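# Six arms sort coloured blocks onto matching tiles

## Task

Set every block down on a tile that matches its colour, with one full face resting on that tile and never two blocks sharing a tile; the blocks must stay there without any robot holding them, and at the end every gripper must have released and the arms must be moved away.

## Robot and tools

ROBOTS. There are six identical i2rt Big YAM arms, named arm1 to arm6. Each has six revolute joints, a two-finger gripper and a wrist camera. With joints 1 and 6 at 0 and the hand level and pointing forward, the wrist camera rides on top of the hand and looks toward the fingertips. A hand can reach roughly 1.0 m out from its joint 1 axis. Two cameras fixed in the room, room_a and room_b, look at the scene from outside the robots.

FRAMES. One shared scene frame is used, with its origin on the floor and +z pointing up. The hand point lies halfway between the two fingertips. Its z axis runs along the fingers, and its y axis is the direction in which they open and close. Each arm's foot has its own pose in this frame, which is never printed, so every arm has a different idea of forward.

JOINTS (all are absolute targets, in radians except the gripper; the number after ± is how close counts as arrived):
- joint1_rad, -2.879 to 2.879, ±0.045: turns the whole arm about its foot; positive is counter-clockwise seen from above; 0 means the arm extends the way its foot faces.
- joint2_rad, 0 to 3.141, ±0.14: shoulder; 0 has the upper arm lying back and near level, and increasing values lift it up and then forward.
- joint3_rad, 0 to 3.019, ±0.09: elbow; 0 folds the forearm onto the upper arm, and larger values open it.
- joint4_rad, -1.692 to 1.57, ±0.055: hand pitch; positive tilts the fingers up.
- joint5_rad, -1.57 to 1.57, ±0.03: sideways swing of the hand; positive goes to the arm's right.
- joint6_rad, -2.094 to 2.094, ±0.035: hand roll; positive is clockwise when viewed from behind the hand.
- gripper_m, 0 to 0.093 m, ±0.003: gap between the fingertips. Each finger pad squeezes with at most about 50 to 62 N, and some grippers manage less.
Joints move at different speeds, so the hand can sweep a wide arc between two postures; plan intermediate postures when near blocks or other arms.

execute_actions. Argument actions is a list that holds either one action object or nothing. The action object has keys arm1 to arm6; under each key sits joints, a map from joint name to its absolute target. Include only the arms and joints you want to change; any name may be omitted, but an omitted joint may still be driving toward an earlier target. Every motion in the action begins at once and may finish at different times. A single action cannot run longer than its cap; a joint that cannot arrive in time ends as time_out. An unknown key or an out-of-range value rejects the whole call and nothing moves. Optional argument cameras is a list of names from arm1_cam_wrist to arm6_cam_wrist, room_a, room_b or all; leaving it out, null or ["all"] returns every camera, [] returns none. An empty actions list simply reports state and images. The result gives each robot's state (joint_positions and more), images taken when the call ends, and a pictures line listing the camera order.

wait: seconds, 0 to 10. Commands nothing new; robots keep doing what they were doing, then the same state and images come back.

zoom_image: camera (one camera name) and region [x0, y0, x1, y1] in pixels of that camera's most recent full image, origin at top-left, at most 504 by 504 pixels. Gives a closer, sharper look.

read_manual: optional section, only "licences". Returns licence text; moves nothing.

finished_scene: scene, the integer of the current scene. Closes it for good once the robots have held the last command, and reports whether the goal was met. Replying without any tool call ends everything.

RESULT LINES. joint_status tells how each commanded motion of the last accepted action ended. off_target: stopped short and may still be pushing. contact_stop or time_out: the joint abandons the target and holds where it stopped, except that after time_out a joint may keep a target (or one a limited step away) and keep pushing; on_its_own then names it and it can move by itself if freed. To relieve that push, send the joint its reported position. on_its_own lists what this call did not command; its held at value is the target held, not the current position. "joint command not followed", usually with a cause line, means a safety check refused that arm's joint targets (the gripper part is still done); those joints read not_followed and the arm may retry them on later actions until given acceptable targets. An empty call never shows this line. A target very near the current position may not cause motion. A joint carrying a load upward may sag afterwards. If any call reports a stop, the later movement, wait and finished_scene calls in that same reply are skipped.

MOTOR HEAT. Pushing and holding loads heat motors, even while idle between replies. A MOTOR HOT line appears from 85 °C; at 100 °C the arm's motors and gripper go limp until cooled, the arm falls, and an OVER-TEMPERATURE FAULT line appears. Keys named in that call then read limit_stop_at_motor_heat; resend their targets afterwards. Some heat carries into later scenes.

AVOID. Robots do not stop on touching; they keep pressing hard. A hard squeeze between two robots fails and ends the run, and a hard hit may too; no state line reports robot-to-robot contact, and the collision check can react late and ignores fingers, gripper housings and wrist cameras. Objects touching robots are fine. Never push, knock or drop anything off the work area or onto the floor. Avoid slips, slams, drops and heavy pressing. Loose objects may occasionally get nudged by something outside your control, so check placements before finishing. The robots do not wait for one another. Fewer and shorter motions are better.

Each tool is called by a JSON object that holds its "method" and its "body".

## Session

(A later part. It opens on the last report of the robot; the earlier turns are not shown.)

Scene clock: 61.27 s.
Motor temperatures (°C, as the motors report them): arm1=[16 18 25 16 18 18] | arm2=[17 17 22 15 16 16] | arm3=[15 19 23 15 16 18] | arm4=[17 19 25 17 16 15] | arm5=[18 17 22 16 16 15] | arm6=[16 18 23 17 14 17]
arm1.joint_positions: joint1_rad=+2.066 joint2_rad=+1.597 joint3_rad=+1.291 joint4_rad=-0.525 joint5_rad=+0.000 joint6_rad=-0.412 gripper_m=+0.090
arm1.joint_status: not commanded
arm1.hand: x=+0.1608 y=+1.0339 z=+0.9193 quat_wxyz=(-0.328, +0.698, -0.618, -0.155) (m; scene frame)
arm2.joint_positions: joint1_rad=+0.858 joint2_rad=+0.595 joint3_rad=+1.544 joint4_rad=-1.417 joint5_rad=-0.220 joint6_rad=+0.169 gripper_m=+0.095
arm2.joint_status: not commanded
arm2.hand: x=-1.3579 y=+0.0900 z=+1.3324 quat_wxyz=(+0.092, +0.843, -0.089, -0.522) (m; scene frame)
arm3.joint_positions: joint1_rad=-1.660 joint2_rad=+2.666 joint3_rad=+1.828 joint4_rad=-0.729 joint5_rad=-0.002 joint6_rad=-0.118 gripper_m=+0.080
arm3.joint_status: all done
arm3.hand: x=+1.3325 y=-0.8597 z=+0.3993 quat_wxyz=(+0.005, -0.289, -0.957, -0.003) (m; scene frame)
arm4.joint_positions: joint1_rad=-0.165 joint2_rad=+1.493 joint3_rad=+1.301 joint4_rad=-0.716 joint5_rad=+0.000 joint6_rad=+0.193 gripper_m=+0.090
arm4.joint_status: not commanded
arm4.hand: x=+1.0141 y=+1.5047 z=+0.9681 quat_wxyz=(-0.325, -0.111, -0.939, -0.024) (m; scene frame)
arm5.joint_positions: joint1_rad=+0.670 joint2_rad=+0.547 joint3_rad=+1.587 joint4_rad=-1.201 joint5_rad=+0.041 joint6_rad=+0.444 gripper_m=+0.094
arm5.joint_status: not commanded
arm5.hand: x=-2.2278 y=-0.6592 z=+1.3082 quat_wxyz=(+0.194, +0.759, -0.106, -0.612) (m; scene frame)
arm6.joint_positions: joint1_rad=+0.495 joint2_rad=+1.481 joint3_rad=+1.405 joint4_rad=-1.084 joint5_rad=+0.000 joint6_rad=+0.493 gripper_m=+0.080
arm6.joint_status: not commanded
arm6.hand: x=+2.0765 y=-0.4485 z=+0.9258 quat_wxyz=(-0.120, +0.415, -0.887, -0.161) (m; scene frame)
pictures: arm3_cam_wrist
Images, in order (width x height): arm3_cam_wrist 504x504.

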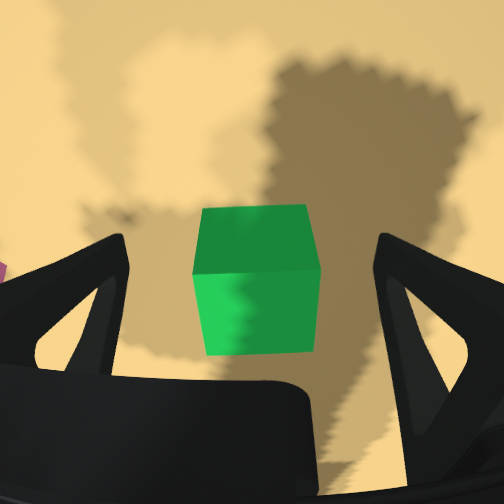

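{"method": "execute_actions", "body": {"actions": [{"arm3":{"joints":{"joint3_rad":1.795}}}], "cameras": ["arm3_cam_wrist"]}}

{"method": "execute_actions", "body": {"actions": [{"arm3":{"joints":{"gripper_m":0.0}}}], "cameras": ["arm3_cam_wrist"]}}

Scene clock: 62.63 s.
Motor temperatures (°C, as the motors report them): arm1=[16 18 25 16 18 18] | arm2=[17 17 22 15 16 16] | arm3=[15 20 22 15 16 18] | arm4=[17 19 25 17 16 15] | arm5=[18 17 22 16 16 15] | arm6=[16 18 23 17 14 17]
arm1.joint_positions: joint1_rad=+2.066 joint2_rad=+1.597 joint3_rad=+1.291 joint4_rad=-0.525 joint5_rad=+0.000 joint6_rad=-0.412 gripper_m=+0.090
arm1.joint_status: not commanded
arm1.hand: x=+0.1608 y=+1.0339 z=+0.9193 quat_wxyz=(-0.328, +0.698, -0.618, -0.155) (m; scene frame)
arm2.joint_positions: joint1_rad=+0.858 joint2_rad=+0.595 joint3_rad=+1.544 joint4_rad=-1.417 joint5_rad=-0.220 joint6_rad=+0.169 gripper_m=+0.095
arm2.joint_status: not commanded
arm2.hand: x=-1.3579 y=+0.0900 z=+1.3324 quat_wxyz=(+0.092, +0.843, -0.089, -0.522) (m; scene frame)
arm3.joint_positions: joint1_rad=-1.660 joint2_rad=+2.665 joint3_rad=+1.798 joint4_rad=-0.729 joint5_rad=-0.003 joint6_rad=-0.118 gripper_m=+0.080
arm3.joint_status: all done
arm3.hand: x=+1.3205 y=-0.8494 z=+0.3926 quat_wxyz=(+0.019, -0.289, -0.957, -0.009) (m; scene frame)
arm4.joint_positions: joint1_rad=-0.165 joint2_rad=+1.493 joint3_rad=+1.301 joint4_rad=-0.716 joint5_rad=+0.000 joint6_rad=+0.193 gripper_m=+0.090
arm4.joint_status: not commanded
arm4.hand: x=+1.0141 y=+1.5047 z=+0.9681 quat_wxyz=(-0.325, -0.111, -0.939, -0.024) (m; scene frame)
arm5.joint_positions: joint1_rad=+0.670 joint2_rad=+0.547 joint3_rad=+1.587 joint4_rad=-1.201 joint5_rad=+0.041 joint6_rad=+0.444 gripper_m=+0.094
arm5.joint_status: not commanded
arm5.hand: x=-2.2278 y=-0.6592 z=+1.3082 quat_wxyz=(+0.194, +0.759, -0.106, -0.612) (m; scene frame)
arm6.joint_positions: joint1_rad=+0.495 joint2_rad=+1.481 joint3_rad=+1.405 joint4_rad=-1.084 joint5_rad=+0.000 joint6_rad=+0.493 gripper_m=+0.080
arm6.joint_status: not commanded
arm6.hand: x=+2.0765 y=-0.4485 z=+0.9258 quat_wxyz=(-0.120, +0.415, -0.887, -0.161) (m; scene frame)
pictures: arm3_cam_wrist
Images, in order (width x height): arm3_cam_wrist 504x504.

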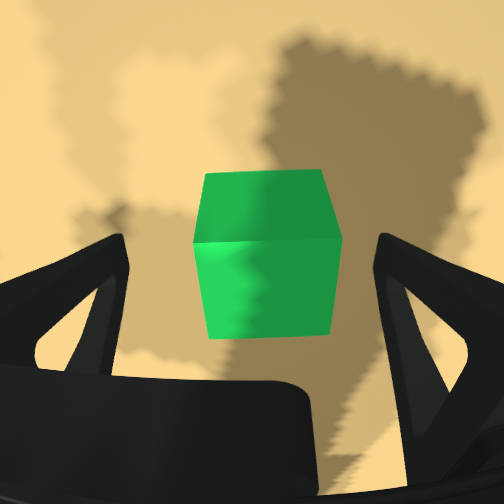

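Scene clock: 63.30 s.
Motor temperatures (°C, as the motors report them): arm1=[16 18 25 16 18 18] | arm2=[17 17 22 15 16 16] | arm3=[15 20 22 15 16 18] | arm4=[17 19 25 17 16 15] | arm5=[18 17 22 16 16 15] | arm6=[16 18 23 17 14 17]
arm1.joint_positions: joint1_rad=+2.066 joint2_rad=+1.597 joint3_rad=+1.291 joint4_rad=-0.525 joint5_rad=+0.000 joint6_rad=-0.412 gripper_m=+0.090
arm1.joint_status: not commanded
arm1.hand: x=+0.1608 y=+1.0339 z=+0.9193 quat_wxyz=(-0.328, +0.698, -0.618, -0.155) (m; scene frame)
arm2.joint_positions: joint1_rad=+0.858 joint2_rad=+0.595 joint3_rad=+1.544 joint4_rad=-1.417 joint5_rad=-0.220 joint6_rad=+0.169 gripper_m=+0.095
arm2.joint_status: not commanded
arm2.hand: x=-1.3579 y=+0.0900 z=+1.3324 quat_wxyz=(+0.092, +0.843, -0.089, -0.522) (m; scene frame)
arm3.joint_positions: joint1_rad=-1.660 joint2_rad=+2.665 joint3_rad=+1.798 joint4_rad=-0.729 joint5_rad=-0.003 joint6_rad=-0.119 gripper_m=+0.031
arm3.joint_status: gripper_m off_target (ended at +0.031, target +0.000)
arm3.hand: x=+1.3204 y=-0.8494 z=+0.3926 quat_wxyz=(+0.019, -0.288, -0.957, -0.009) (m; scene frame)
arm4.joint_positions: joint1_rad=-0.165 joint2_rad=+1.493 joint3_rad=+1.301 joint4_rad=-0.716 joint5_rad=+0.000 joint6_rad=+0.193 gripper_m=+0.090
arm4.joint_status: not commanded
arm4.hand: x=+1.0141 y=+1.5047 z=+0.9681 quat_wxyz=(-0.325, -0.111, -0.939, -0.024) (m; scene frame)
arm5.joint_positions: joint1_rad=+0.670 joint2_rad=+0.547 joint3_rad=+1.587 joint4_rad=-1.201 joint5_rad=+0.041 joint6_rad=+0.444 gripper_m=+0.094
arm5.joint_status: not commanded
arm5.hand: x=-2.2278 y=-0.6592 z=+1.3082 quat_wxyz=(+0.194, +0.759, -0.106, -0.612) (m; scene frame)
arm6.joint_positions: joint1_rad=+0.495 joint2_rad=+1.481 joint3_rad=+1.405 joint4_rad=-1.084 joint5_rad=+0.000 joint6_rad=+0.493 gripper_m=+0.080
arm6.joint_status: not commanded
arm6.hand: x=+2.0765 y=-0.4485 z=+0.9258 quat_wxyz=(-0.120, +0.415, -0.887, -0.161) (m; scene frame)
pictures: arm3_cam_wrist
Images, in order (width x height): arm3_cam_wrist 504x504.

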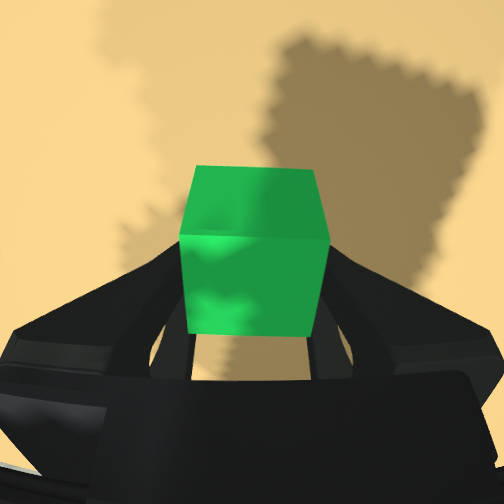

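{"method": "execute_actions", "body": {"actions": [{"arm3":{"joints":{"joint2_rad":2.1,"joint3_rad":1.7,"joint4_rad":-0.9}}}], "cameras": []}}

{"method": "execute_actions", "body": {"actions": [{"arm3":{"joints":{"joint1_rad":1.59,"joint2_rad":2.0,"joint3_rad":1.575,"joint4_rad":-0.66,"joint6_rad":0.1}}}], "cameras": []}}

{"method": "execute_actions", "body": {"actions": [{"arm3":{"joints":{"joint2_rad":2.5}}}], "cameras": ["arm3_cam_wrist"]}}

Scene clock: 66.00 s.
Motor temperatures (°C, as the motors report them): arm1=[16 18 26 16 18 18] | arm2=[17 17 22 15 16 16] | arm3=[15 20 22 15 16 18] | arm4=[17 19 25 17 16 15] | arm5=[18 17 22 16 16 15] | arm6=[16 18 23 17 14 17]
arm1.joint_positions: joint1_rad=+2.066 joint2_rad=+1.597 joint3_rad=+1.291 joint4_rad=-0.525 joint5_rad=+0.000 joint6_rad=-0.412 gripper_m=+0.090
arm1.joint_status: not commanded
arm1.hand: x=+0.1608 y=+1.0339 z=+0.9193 quat_wxyz=(-0.328, +0.698, -0.618, -0.155) (m; scene frame)
arm2.joint_positions: joint1_rad=+0.858 joint2_rad=+0.595 joint3_rad=+1.544 joint4_rad=-1.417 joint5_rad=-0.220 joint6_rad=+0.169 gripper_m=+0.095
arm2.joint_status: not commanded
arm2.hand: x=-1.3579 y=+0.0900 z=+1.3324 quat_wxyz=(+0.092, +0.843, -0.089, -0.522) (m; scene frame)
arm3.joint_positions: joint1_rad=-1.660 joint2_rad=+2.109 joint3_rad=+1.688 joint4_rad=-0.889 joint5_rad=-0.003 joint6_rad=-0.119 gripper_m=+0.031
arm3.joint_status: all done
arm3.hand: x=+1.3672 y=-0.8884 z=+0.7117 quat_wxyz=(-0.112, -0.286, -0.950, +0.048) (m; scene frame)
arm4.joint_positions: joint1_rad=-0.165 joint2_rad=+1.493 joint3_rad=+1.301 joint4_rad=-0.716 joint5_rad=+0.000 joint6_rad=+0.193 gripper_m=+0.090
arm4.joint_status: not commanded
arm4.hand: x=+1.0141 y=+1.5047 z=+0.9681 quat_wxyz=(-0.325, -0.111, -0.939, -0.024) (m; scene frame)
arm5.joint_positions: joint1_rad=+0.670 joint2_rad=+0.547 joint3_rad=+1.587 joint4_rad=-1.201 joint5_rad=+0.041 joint6_rad=+0.444 gripper_m=+0.094
arm5.joint_status: not commanded
arm5.hand: x=-2.2278 y=-0.6592 z=+1.3082 quat_wxyz=(+0.194, +0.759, -0.106, -0.612) (m; scene frame)
arm6.joint_positions: joint1_rad=+0.495 joint2_rad=+1.481 joint3_rad=+1.405 joint4_rad=-1.084 joint5_rad=+0.000 joint6_rad=+0.493 gripper_m=+0.080
arm6.joint_status: not commanded
arm6.hand: x=+2.0765 y=-0.4485 z=+0.9258 quat_wxyz=(-0.120, +0.415, -0.887, -0.161) (m; scene frame)
pictures: none
No camera images: the call's "cameras" was empty. Leave "cameras" out to get every camera's image.

Scene clock: 68.80 s.
Motor temperatures (°C, as the motors report them): arm1=[16 18 26 16 18 18] | arm2=[17 17 22 15 16 16] | arm3=[15 20 22 15 16 18] | arm4=[17 19 25 17 16 15] | arm5=[18 17 22 16 16 15] | arm6=[16 18 23 17 14 17]
arm1.joint_positions: joint1_rad=+2.066 joint2_rad=+1.597 joint3_rad=+1.291 joint4_rad=-0.525 joint5_rad=+0.000 joint6_rad=-0.412 gripper_m=+0.090
arm1.joint_status: not commanded
arm1.hand: x=+0.1608 y=+1.0339 z=+0.9193 quat_wxyz=(-0.328, +0.698, -0.618, -0.155) (m; scene frame)
arm2.joint_positions: joint1_rad=+0.858 joint2_rad=+0.595 joint3_rad=+1.544 joint4_rad=-1.417 joint5_rad=-0.220 joint6_rad=+0.169 gripper_m=+0.095
arm2.joint_status: not commanded
arm2.hand: x=-1.3579 y=+0.0900 z=+1.3324 quat_wxyz=(+0.092, +0.843, -0.089, -0.522) (m; scene frame)
arm3.joint_positions: joint1_rad=+1.599 joint2_rad=+2.008 joint3_rad=+1.575 joint4_rad=-0.668 joint5_rad=-0.001 joint6_rad=+0.088 gripper_m=+0.031
arm3.joint_status: all done
arm3.hand: x=+0.2608 y=-0.0558 z=+0.7724 quat_wxyz=(-0.059, +0.916, -0.321, -0.233) (m; scene frame)
arm4.joint_positions: joint1_rad=-0.165 joint2_rad=+1.493 joint3_rad=+1.301 joint4_rad=-0.716 joint5_rad=+0.000 joint6_rad=+0.193 gripper_m=+0.090
arm4.joint_status: not commanded
arm4.hand: x=+1.0141 y=+1.5047 z=+0.9681 quat_wxyz=(-0.325, -0.111, -0.939, -0.024) (m; scene frame)
arm5.joint_positions: joint1_rad=+0.670 joint2_rad=+0.547 joint3_rad=+1.587 joint4_rad=-1.201 joint5_rad=+0.041 joint6_rad=+0.444 gripper_m=+0.094
arm5.joint_status: not commanded
arm5.hand: x=-2.2278 y=-0.6592 z=+1.3082 quat_wxyz=(+0.194, +0.759, -0.106, -0.612) (m; scene frame)
arm6.joint_positions: joint1_rad=+0.495 joint2_rad=+1.481 joint3_rad=+1.405 joint4_rad=-1.084 joint5_rad=+0.000 joint6_rad=+0.493 gripper_m=+0.080
arm6.joint_status: not commanded
arm6.hand: x=+2.0765 y=-0.4485 z=+0.9258 quat_wxyz=(-0.120, +0.415, -0.887, -0.161) (m; scene frame)
pictures: none
No camera images: the call's "cameras" was empty. Leave "cameras" out to get every camera's image.

Scene clock: 70.50 s.
Motor temperatures (°C, as the motors report them): arm1=[16 18 26 16 18 18] | arm2=[17 17 22 15 16 16] | arm3=[15 20 22 15 16 18] | arm4=[17 19 25 17 16 15] | arm5=[18 17 22 16 16 15] | arm6=[16 17 23 17 14 17]
arm1.joint_positions: joint1_rad=+2.066 joint2_rad=+1.597 joint3_rad=+1.291 joint4_rad=-0.525 joint5_rad=+0.000 joint6_rad=-0.412 gripper_m=+0.090
arm1.joint_status: not commanded
arm1.hand: x=+0.1608 y=+1.0339 z=+0.9193 quat_wxyz=(-0.328, +0.698, -0.618, -0.155) (m; scene frame)
arm2.joint_positions: joint1_rad=+0.858 joint2_rad=+0.595 joint3_rad=+1.544 joint4_rad=-1.417 joint5_rad=-0.220 joint6_rad=+0.169 gripper_m=+0.095
arm2.joint_status: not commanded
arm2.hand: x=-1.3579 y=+0.0900 z=+1.3324 quat_wxyz=(+0.092, +0.843, -0.089, -0.522) (m; scene frame)
arm3.joint_positions: joint1_rad=+1.599 joint2_rad=+2.499 joint3_rad=+1.554 joint4_rad=-0.667 joint5_rad=-0.001 joint6_rad=+0.088 gripper_m=+0.031
arm3.joint_status: all done
arm3.hand: x=+0.3585 y=-0.1208 z=+0.4535 quat_wxyz=(+0.003, +0.944, -0.331, +0.012) (m; scene frame)
arm4.joint_positions: joint1_rad=-0.165 joint2_rad=+1.493 joint3_rad=+1.301 joint4_rad=-0.716 joint5_rad=+0.000 joint6_rad=+0.193 gripper_m=+0.090
arm4.joint_status: not commanded
arm4.hand: x=+1.0141 y=+1.5047 z=+0.9681 quat_wxyz=(-0.325, -0.111, -0.939, -0.024) (m; scene frame)
arm5.joint_positions: joint1_rad=+0.670 joint2_rad=+0.547 joint3_rad=+1.587 joint4_rad=-1.201 joint5_rad=+0.041 joint6_rad=+0.444 gripper_m=+0.094
arm5.joint_status: not commanded
arm5.hand: x=-2.2278 y=-0.6592 z=+1.3082 quat_wxyz=(+0.194, +0.759, -0.106, -0.612) (m; scene frame)
arm6.joint_positions: joint1_rad=+0.495 joint2_rad=+1.481 joint3_rad=+1.405 joint4_rad=-1.084 joint5_rad=+0.000 joint6_rad=+0.493 gripper_m=+0.080
arm6.joint_status: not commanded
arm6.hand: x=+2.0765 y=-0.4485 z=+0.9258 quat_wxyz=(-0.120, +0.415, -0.887, -0.161) (m; scene frame)
pictures: arm3_cam_wrist
Images, in order (width x height): arm3_cam_wrist 504x504.

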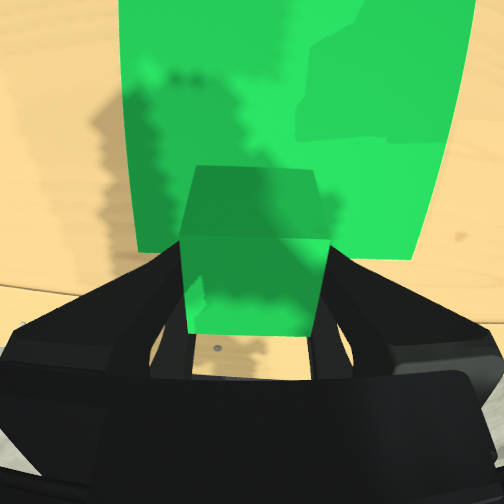

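{"method": "execute_actions", "body": {"actions": [{"arm3":{"joints":{"joint1_rad":1.575,"joint2_rad":2.62,"joint3_rad":1.70,"joint4_rad":-0.65}}}], "cameras": ["arm3_cam_wrist"]}}

Scene clock: 72.33 s.
Motor temperatures (°C, as the motors report them): arm1=[16 18 26 16 18 18] | arm2=[17 17 22 15 16 16] | arm3=[15 20 22 15 16 18] | arm4=[17 19 25 17 16 15] | arm5=[18 17 22 16 16 15] | arm6=[16 17 23 17 14 17]
arm1.joint_positions: joint1_rad=+2.066 joint2_rad=+1.597 joint3_rad=+1.291 joint4_rad=-0.525 joint5_rad=+0.000 joint6_rad=-0.412 gripper_m=+0.090
arm1.joint_status: not commanded
arm1.hand: x=+0.1608 y=+1.0339 z=+0.9193 quat_wxyz=(-0.328, +0.698, -0.618, -0.155) (m; scene frame)
arm2.joint_positions: joint1_rad=+0.858 joint2_rad=+0.595 joint3_rad=+1.544 joint4_rad=-1.417 joint5_rad=-0.220 joint6_rad=+0.169 gripper_m=+0.095
arm2.joint_status: not commanded
arm2.hand: x=-1.3579 y=+0.0900 z=+1.3324 quat_wxyz=(+0.092, +0.843, -0.089, -0.522) (m; scene frame)
arm3.joint_positions: joint1_rad=+1.582 joint2_rad=+2.618 joint3_rad=+1.675 joint4_rad=-0.658 joint5_rad=-0.001 joint6_rad=+0.088 gripper_m=+0.031
arm3.joint_status: all done
arm3.hand: x=+0.3459 y=-0.1006 z=+0.4117 quat_wxyz=(+0.002, +0.941, -0.339, +0.007) (m; scene frame)
arm4.joint_positions: joint1_rad=-0.165 joint2_rad=+1.493 joint3_rad=+1.301 joint4_rad=-0.716 joint5_rad=+0.000 joint6_rad=+0.193 gripper_m=+0.090
arm4.joint_status: not commanded
arm4.hand: x=+1.0141 y=+1.5047 z=+0.9681 quat_wxyz=(-0.325, -0.111, -0.939, -0.024) (m; scene frame)
arm5.joint_positions: joint1_rad=+0.670 joint2_rad=+0.547 joint3_rad=+1.587 joint4_rad=-1.201 joint5_rad=+0.041 joint6_rad=+0.444 gripper_m=+0.094
arm5.joint_status: not commanded
arm5.hand: x=-2.2278 y=-0.6592 z=+1.3082 quat_wxyz=(+0.194, +0.759, -0.106, -0.612) (m; scene frame)
arm6.joint_positions: joint1_rad=+0.495 joint2_rad=+1.481 joint3_rad=+1.405 joint4_rad=-1.084 joint5_rad=+0.000 joint6_rad=+0.493 gripper_m=+0.080
arm6.joint_status: not commanded
arm6.hand: x=+2.0765 y=-0.4485 z=+0.9258 quat_wxyz=(-0.120, +0.415, -0.887, -0.161) (m; scene frame)
pictures: arm3_cam_wrist
Images, in order (width x height): arm3_cam_wrist 504x504.

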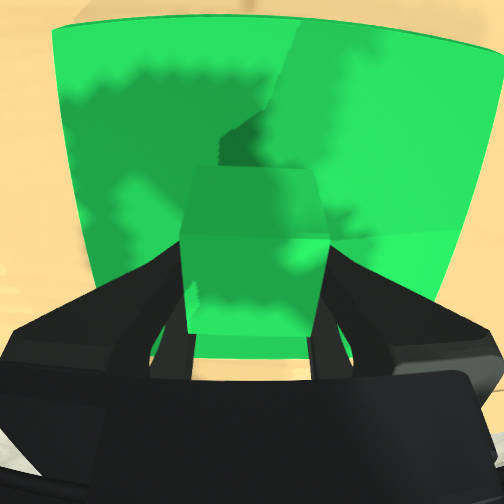

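{"method": "execute_actions", "body": {"actions": [{"arm3":{"joints":{"joint2_rad":2.65}}}], "cameras": []}}

{"method": "execute_actions", "body": {"actions": [{"arm3":{"joints":{"gripper_m":0.08}}}], "cameras": ["arm3_cam_wrist"]}}

{"method": "execute_actions", "body": {"actions": [{"arm3":{"joints":{"joint2_rad":2.1,"joint4_rad":-1.0}}}]}}

Scene clock: 74.00 s.
Motor temperatures (°C, as the motors report them): arm1=[16 18 26 16 18 18] | arm2=[17 17 22 15 16 16] | arm3=[15 21 22 15 16 18] | arm4=[17 19 25 17 16 15] | arm5=[18 17 22 16 16 15] | arm6=[16 17 23 17 14 17]
arm1.joint_positions: joint1_rad=+2.066 joint2_rad=+1.597 joint3_rad=+1.291 joint4_rad=-0.525 joint5_rad=+0.000 joint6_rad=-0.412 gripper_m=+0.090
arm1.joint_status: not commanded
arm1.hand: x=+0.1608 y=+1.0339 z=+0.9193 quat_wxyz=(-0.328, +0.698, -0.618, -0.155) (m; scene frame)
arm2.joint_positions: joint1_rad=+0.858 joint2_rad=+0.595 joint3_rad=+1.544 joint4_rad=-1.417 joint5_rad=-0.220 joint6_rad=+0.169 gripper_m=+0.095
arm2.joint_status: not commanded
arm2.hand: x=-1.3579 y=+0.0900 z=+1.3324 quat_wxyz=(+0.092, +0.843, -0.089, -0.522) (m; scene frame)
arm3.joint_positions: joint1_rad=+1.582 joint2_rad=+2.631 joint3_rad=+1.676 joint4_rad=-0.658 joint5_rad=-0.001 joint6_rad=+0.089 gripper_m=+0.031
arm3.joint_status: all done
arm3.hand: x=+0.3497 y=-0.1032 z=+0.4045 quat_wxyz=(+0.004, +0.941, -0.339, +0.013) (m; scene frame)
arm4.joint_positions: joint1_rad=-0.165 joint2_rad=+1.493 joint3_rad=+1.301 joint4_rad=-0.716 joint5_rad=+0.000 joint6_rad=+0.193 gripper_m=+0.090
arm4.joint_status: not commanded
arm4.hand: x=+1.0141 y=+1.5047 z=+0.9681 quat_wxyz=(-0.325, -0.111, -0.939, -0.024) (m; scene frame)
arm5.joint_positions: joint1_rad=+0.670 joint2_rad=+0.547 joint3_rad=+1.587 joint4_rad=-1.201 joint5_rad=+0.041 joint6_rad=+0.444 gripper_m=+0.094
arm5.joint_status: not commanded
arm5.hand: x=-2.2278 y=-0.6592 z=+1.3082 quat_wxyz=(+0.194, +0.759, -0.106, -0.612) (m; scene frame)
arm6.joint_positions: joint1_rad=+0.495 joint2_rad=+1.481 joint3_rad=+1.405 joint4_rad=-1.084 joint5_rad=+0.000 joint6_rad=+0.493 gripper_m=+0.080
arm6.joint_status: not commanded
arm6.hand: x=+2.0765 y=-0.4485 z=+0.9258 quat_wxyz=(-0.120, +0.415, -0.887, -0.161) (m; scene frame)
pictures: none
No camera images: the call's "cameras" was empty. Leave "cameras" out to get every camera's image.

Scene clock: 74.67 s.
Motor temperatures (°C, as the motors report them): arm1=[16 18 26 16 18 18] | arm2=[17 17 22 15 16 16] | arm3=[15 21 22 15 16 18] | arm4=[17 19 25 17 16 15] | arm5=[18 17 22 16 16 15] | arm6=[16 17 23 17 14 17]
arm1.joint_positions: joint1_rad=+2.066 joint2_rad=+1.597 joint3_rad=+1.291 joint4_rad=-0.525 joint5_rad=+0.000 joint6_rad=-0.412 gripper_m=+0.090
arm1.joint_status: not commanded
arm1.hand: x=+0.1608 y=+1.0339 z=+0.9193 quat_wxyz=(-0.328, +0.698, -0.618, -0.155) (m; scene frame)
arm2.joint_positions: joint1_rad=+0.858 joint2_rad=+0.595 joint3_rad=+1.544 joint4_rad=-1.417 joint5_rad=-0.220 joint6_rad=+0.169 gripper_m=+0.095
arm2.joint_status: not commanded
arm2.hand: x=-1.3579 y=+0.0900 z=+1.3324 quat_wxyz=(+0.092, +0.843, -0.089, -0.522) (m; scene frame)
arm3.joint_positions: joint1_rad=+1.582 joint2_rad=+2.631 joint3_rad=+1.676 joint4_rad=-0.658 joint5_rad=-0.001 joint6_rad=+0.089 gripper_m=+0.080
arm3.joint_status: all done
arm3.hand: x=+0.3497 y=-0.1032 z=+0.4045 quat_wxyz=(+0.004, +0.941, -0.339, +0.013) (m; scene frame)
arm4.joint_positions: joint1_rad=-0.165 joint2_rad=+1.493 joint3_rad=+1.301 joint4_rad=-0.716 joint5_rad=+0.000 joint6_rad=+0.193 gripper_m=+0.090
arm4.joint_status: not commanded
arm4.hand: x=+1.0141 y=+1.5047 z=+0.9681 quat_wxyz=(-0.325, -0.111, -0.939, -0.024) (m; scene frame)
arm5.joint_positions: joint1_rad=+0.670 joint2_rad=+0.547 joint3_rad=+1.587 joint4_rad=-1.201 joint5_rad=+0.041 joint6_rad=+0.444 gripper_m=+0.094
arm5.joint_status: not commanded
arm5.hand: x=-2.2278 y=-0.6592 z=+1.3082 quat_wxyz=(+0.194, +0.759, -0.106, -0.612) (m; scene frame)
arm6.joint_positions: joint1_rad=+0.495 joint2_rad=+1.481 joint3_rad=+1.405 joint4_rad=-1.084 joint5_rad=+0.000 joint6_rad=+0.493 gripper_m=+0.080
arm6.joint_status: not commanded
arm6.hand: x=+2.0765 y=-0.4485 z=+0.9258 quat_wxyz=(-0.120, +0.415, -0.887, -0.161) (m; scene frame)
pictures: arm3_cam_wrist
Images, in order (width x height): arm3_cam_wrist 504x504.

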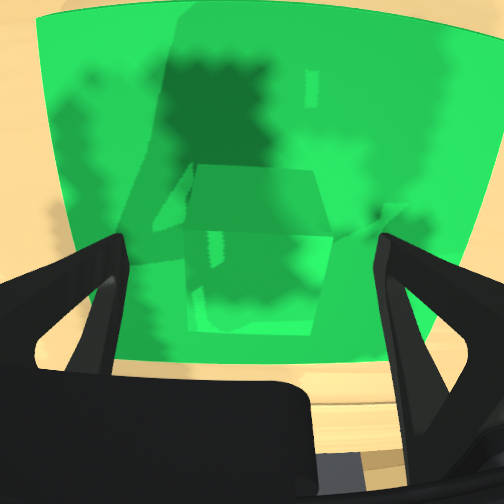

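Scene clock: 76.33 s.
Motor temperatures (°C, as the motors report them): arm1=[16 18 26 16 18 18] | arm2=[17 17 22 15 16 16] | arm3=[15 21 22 15 16 18] | arm4=[17 19 25 17 16 15] | arm5=[18 17 22 16 16 15] | arm6=[16 17 23 17 14 17]
arm1.joint_positions: joint1_rad=+2.066 joint2_rad=+1.597 joint3_rad=+1.291 joint4_rad=-0.525 joint5_rad=+0.000 joint6_rad=-0.412 gripper_m=+0.090
arm1.joint_status: not commanded
arm1.hand: x=+0.1608 y=+1.0339 z=+0.9193 quat_wxyz=(-0.328, +0.698, -0.618, -0.155) (m; scene frame)
arm2.joint_positions: joint1_rad=+0.858 joint2_rad=+0.595 joint3_rad=+1.544 joint4_rad=-1.417 joint5_rad=-0.220 joint6_rad=+0.169 gripper_m=+0.095
arm2.joint_status: not commanded
arm2.hand: x=-1.3579 y=+0.0900 z=+1.3324 quat_wxyz=(+0.092, +0.843, -0.089, -0.522) (m; scene frame)
arm3.joint_positions: joint1_rad=+1.582 joint2_rad=+2.105 joint3_rad=+1.690 joint4_rad=-0.988 joint5_rad=-0.001 joint6_rad=+0.089 gripper_m=+0.080
arm3.joint_status: all done
arm3.hand: x=+0.2981 y=-0.0675 z=+0.7323 quat_wxyz=(-0.023, +0.937, -0.338, -0.089) (m; scene frame)
arm4.joint_positions: joint1_rad=-0.165 joint2_rad=+1.493 joint3_rad=+1.301 joint4_rad=-0.716 joint5_rad=+0.000 joint6_rad=+0.193 gripper_m=+0.090
arm4.joint_status: not commanded
arm4.hand: x=+1.0141 y=+1.5047 z=+0.9681 quat_wxyz=(-0.325, -0.111, -0.939, -0.024) (m; scene frame)
arm5.joint_positions: joint1_rad=+0.670 joint2_rad=+0.547 joint3_rad=+1.587 joint4_rad=-1.201 joint5_rad=+0.041 joint6_rad=+0.444 gripper_m=+0.094
arm5.joint_status: not commanded
arm5.hand: x=-2.2278 y=-0.6592 z=+1.3082 quat_wxyz=(+0.194, +0.759, -0.106, -0.612) (m; scene frame)
arm6.joint_positions: joint1_rad=+0.495 joint2_rad=+1.481 joint3_rad=+1.405 joint4_rad=-1.084 joint5_rad=+0.000 joint6_rad=+0.493 gripper_m=+0.080
arm6.joint_status: not commanded
arm6.hand: x=+2.0765 y=-0.4485 z=+0.9258 quat_wxyz=(-0.120, +0.415, -0.887, -0.161) (m; scene frame)
pictures: arm1_cam_wrist, arm2_cam_wrist, arm3_cam_wrist, arm4_cam_wrist, arm5_cam_wrist, arm6_cam_wrist, room_a, room_b
Images, in order (width x height): arm1_cam_wrist 504x504, arm2_cam_wrist 504x504, arm3_cam_wrist 504x504, arm4_cam_wrist 504x504, arm5_cam_wrist 504x504, arm6_cam_wrist 504x504, room_a 672x504, room_b 672x504.

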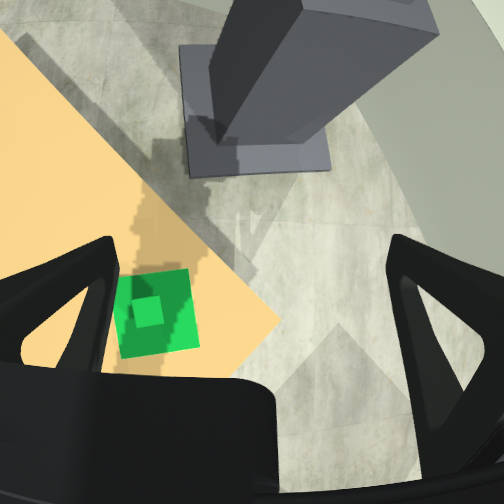

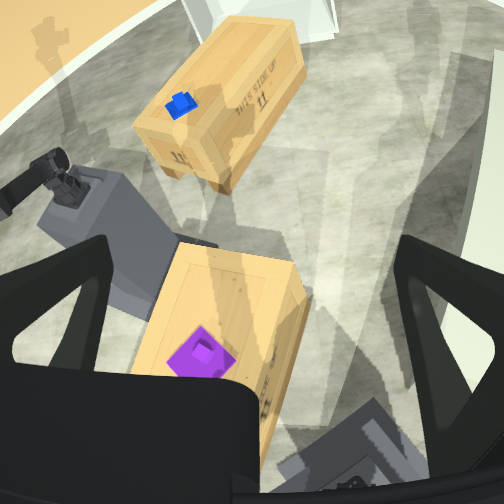

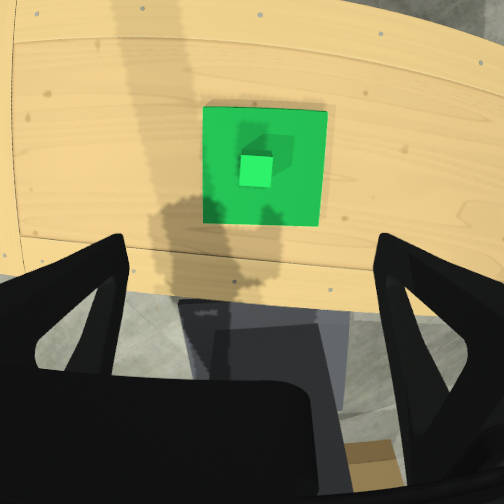

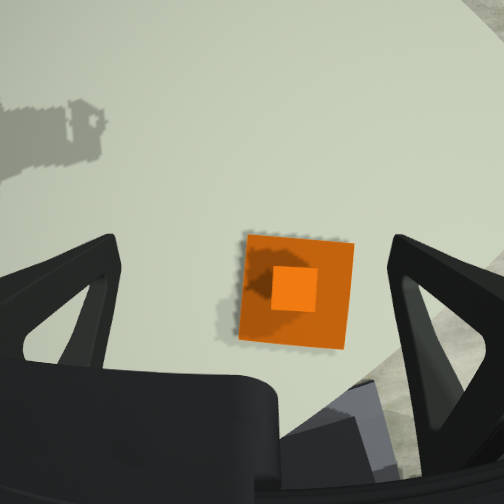

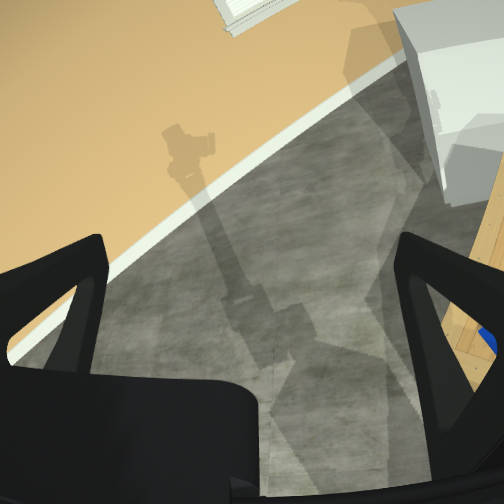

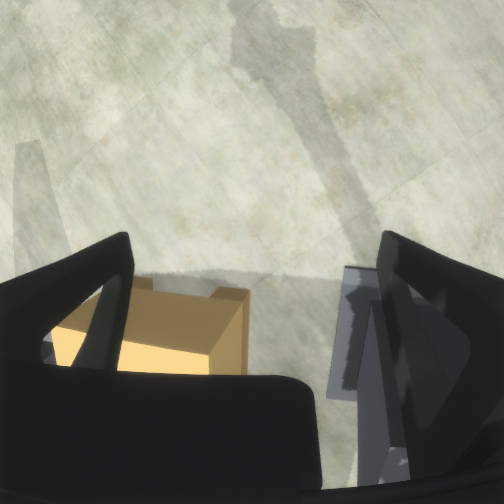

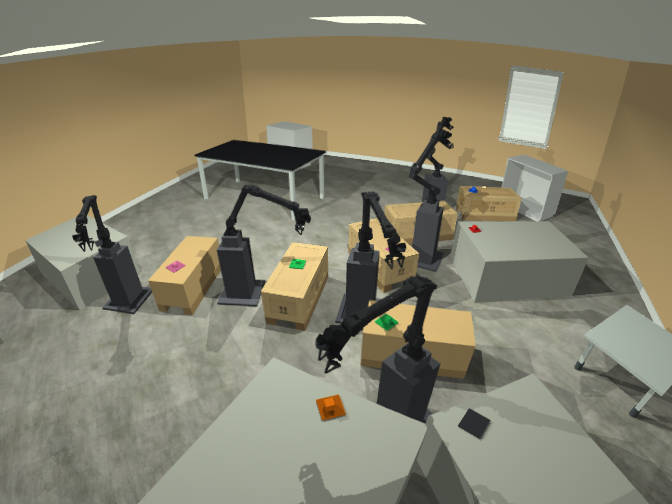

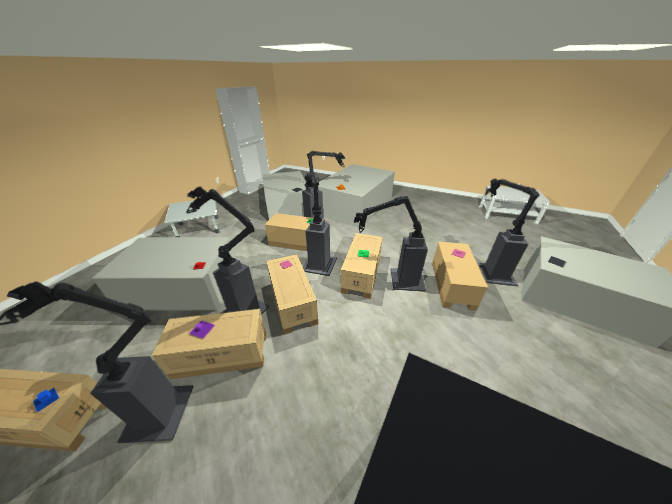

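{"method": "finished_scene", "body": {"scene": 2}}

The scene is finished: the task was done.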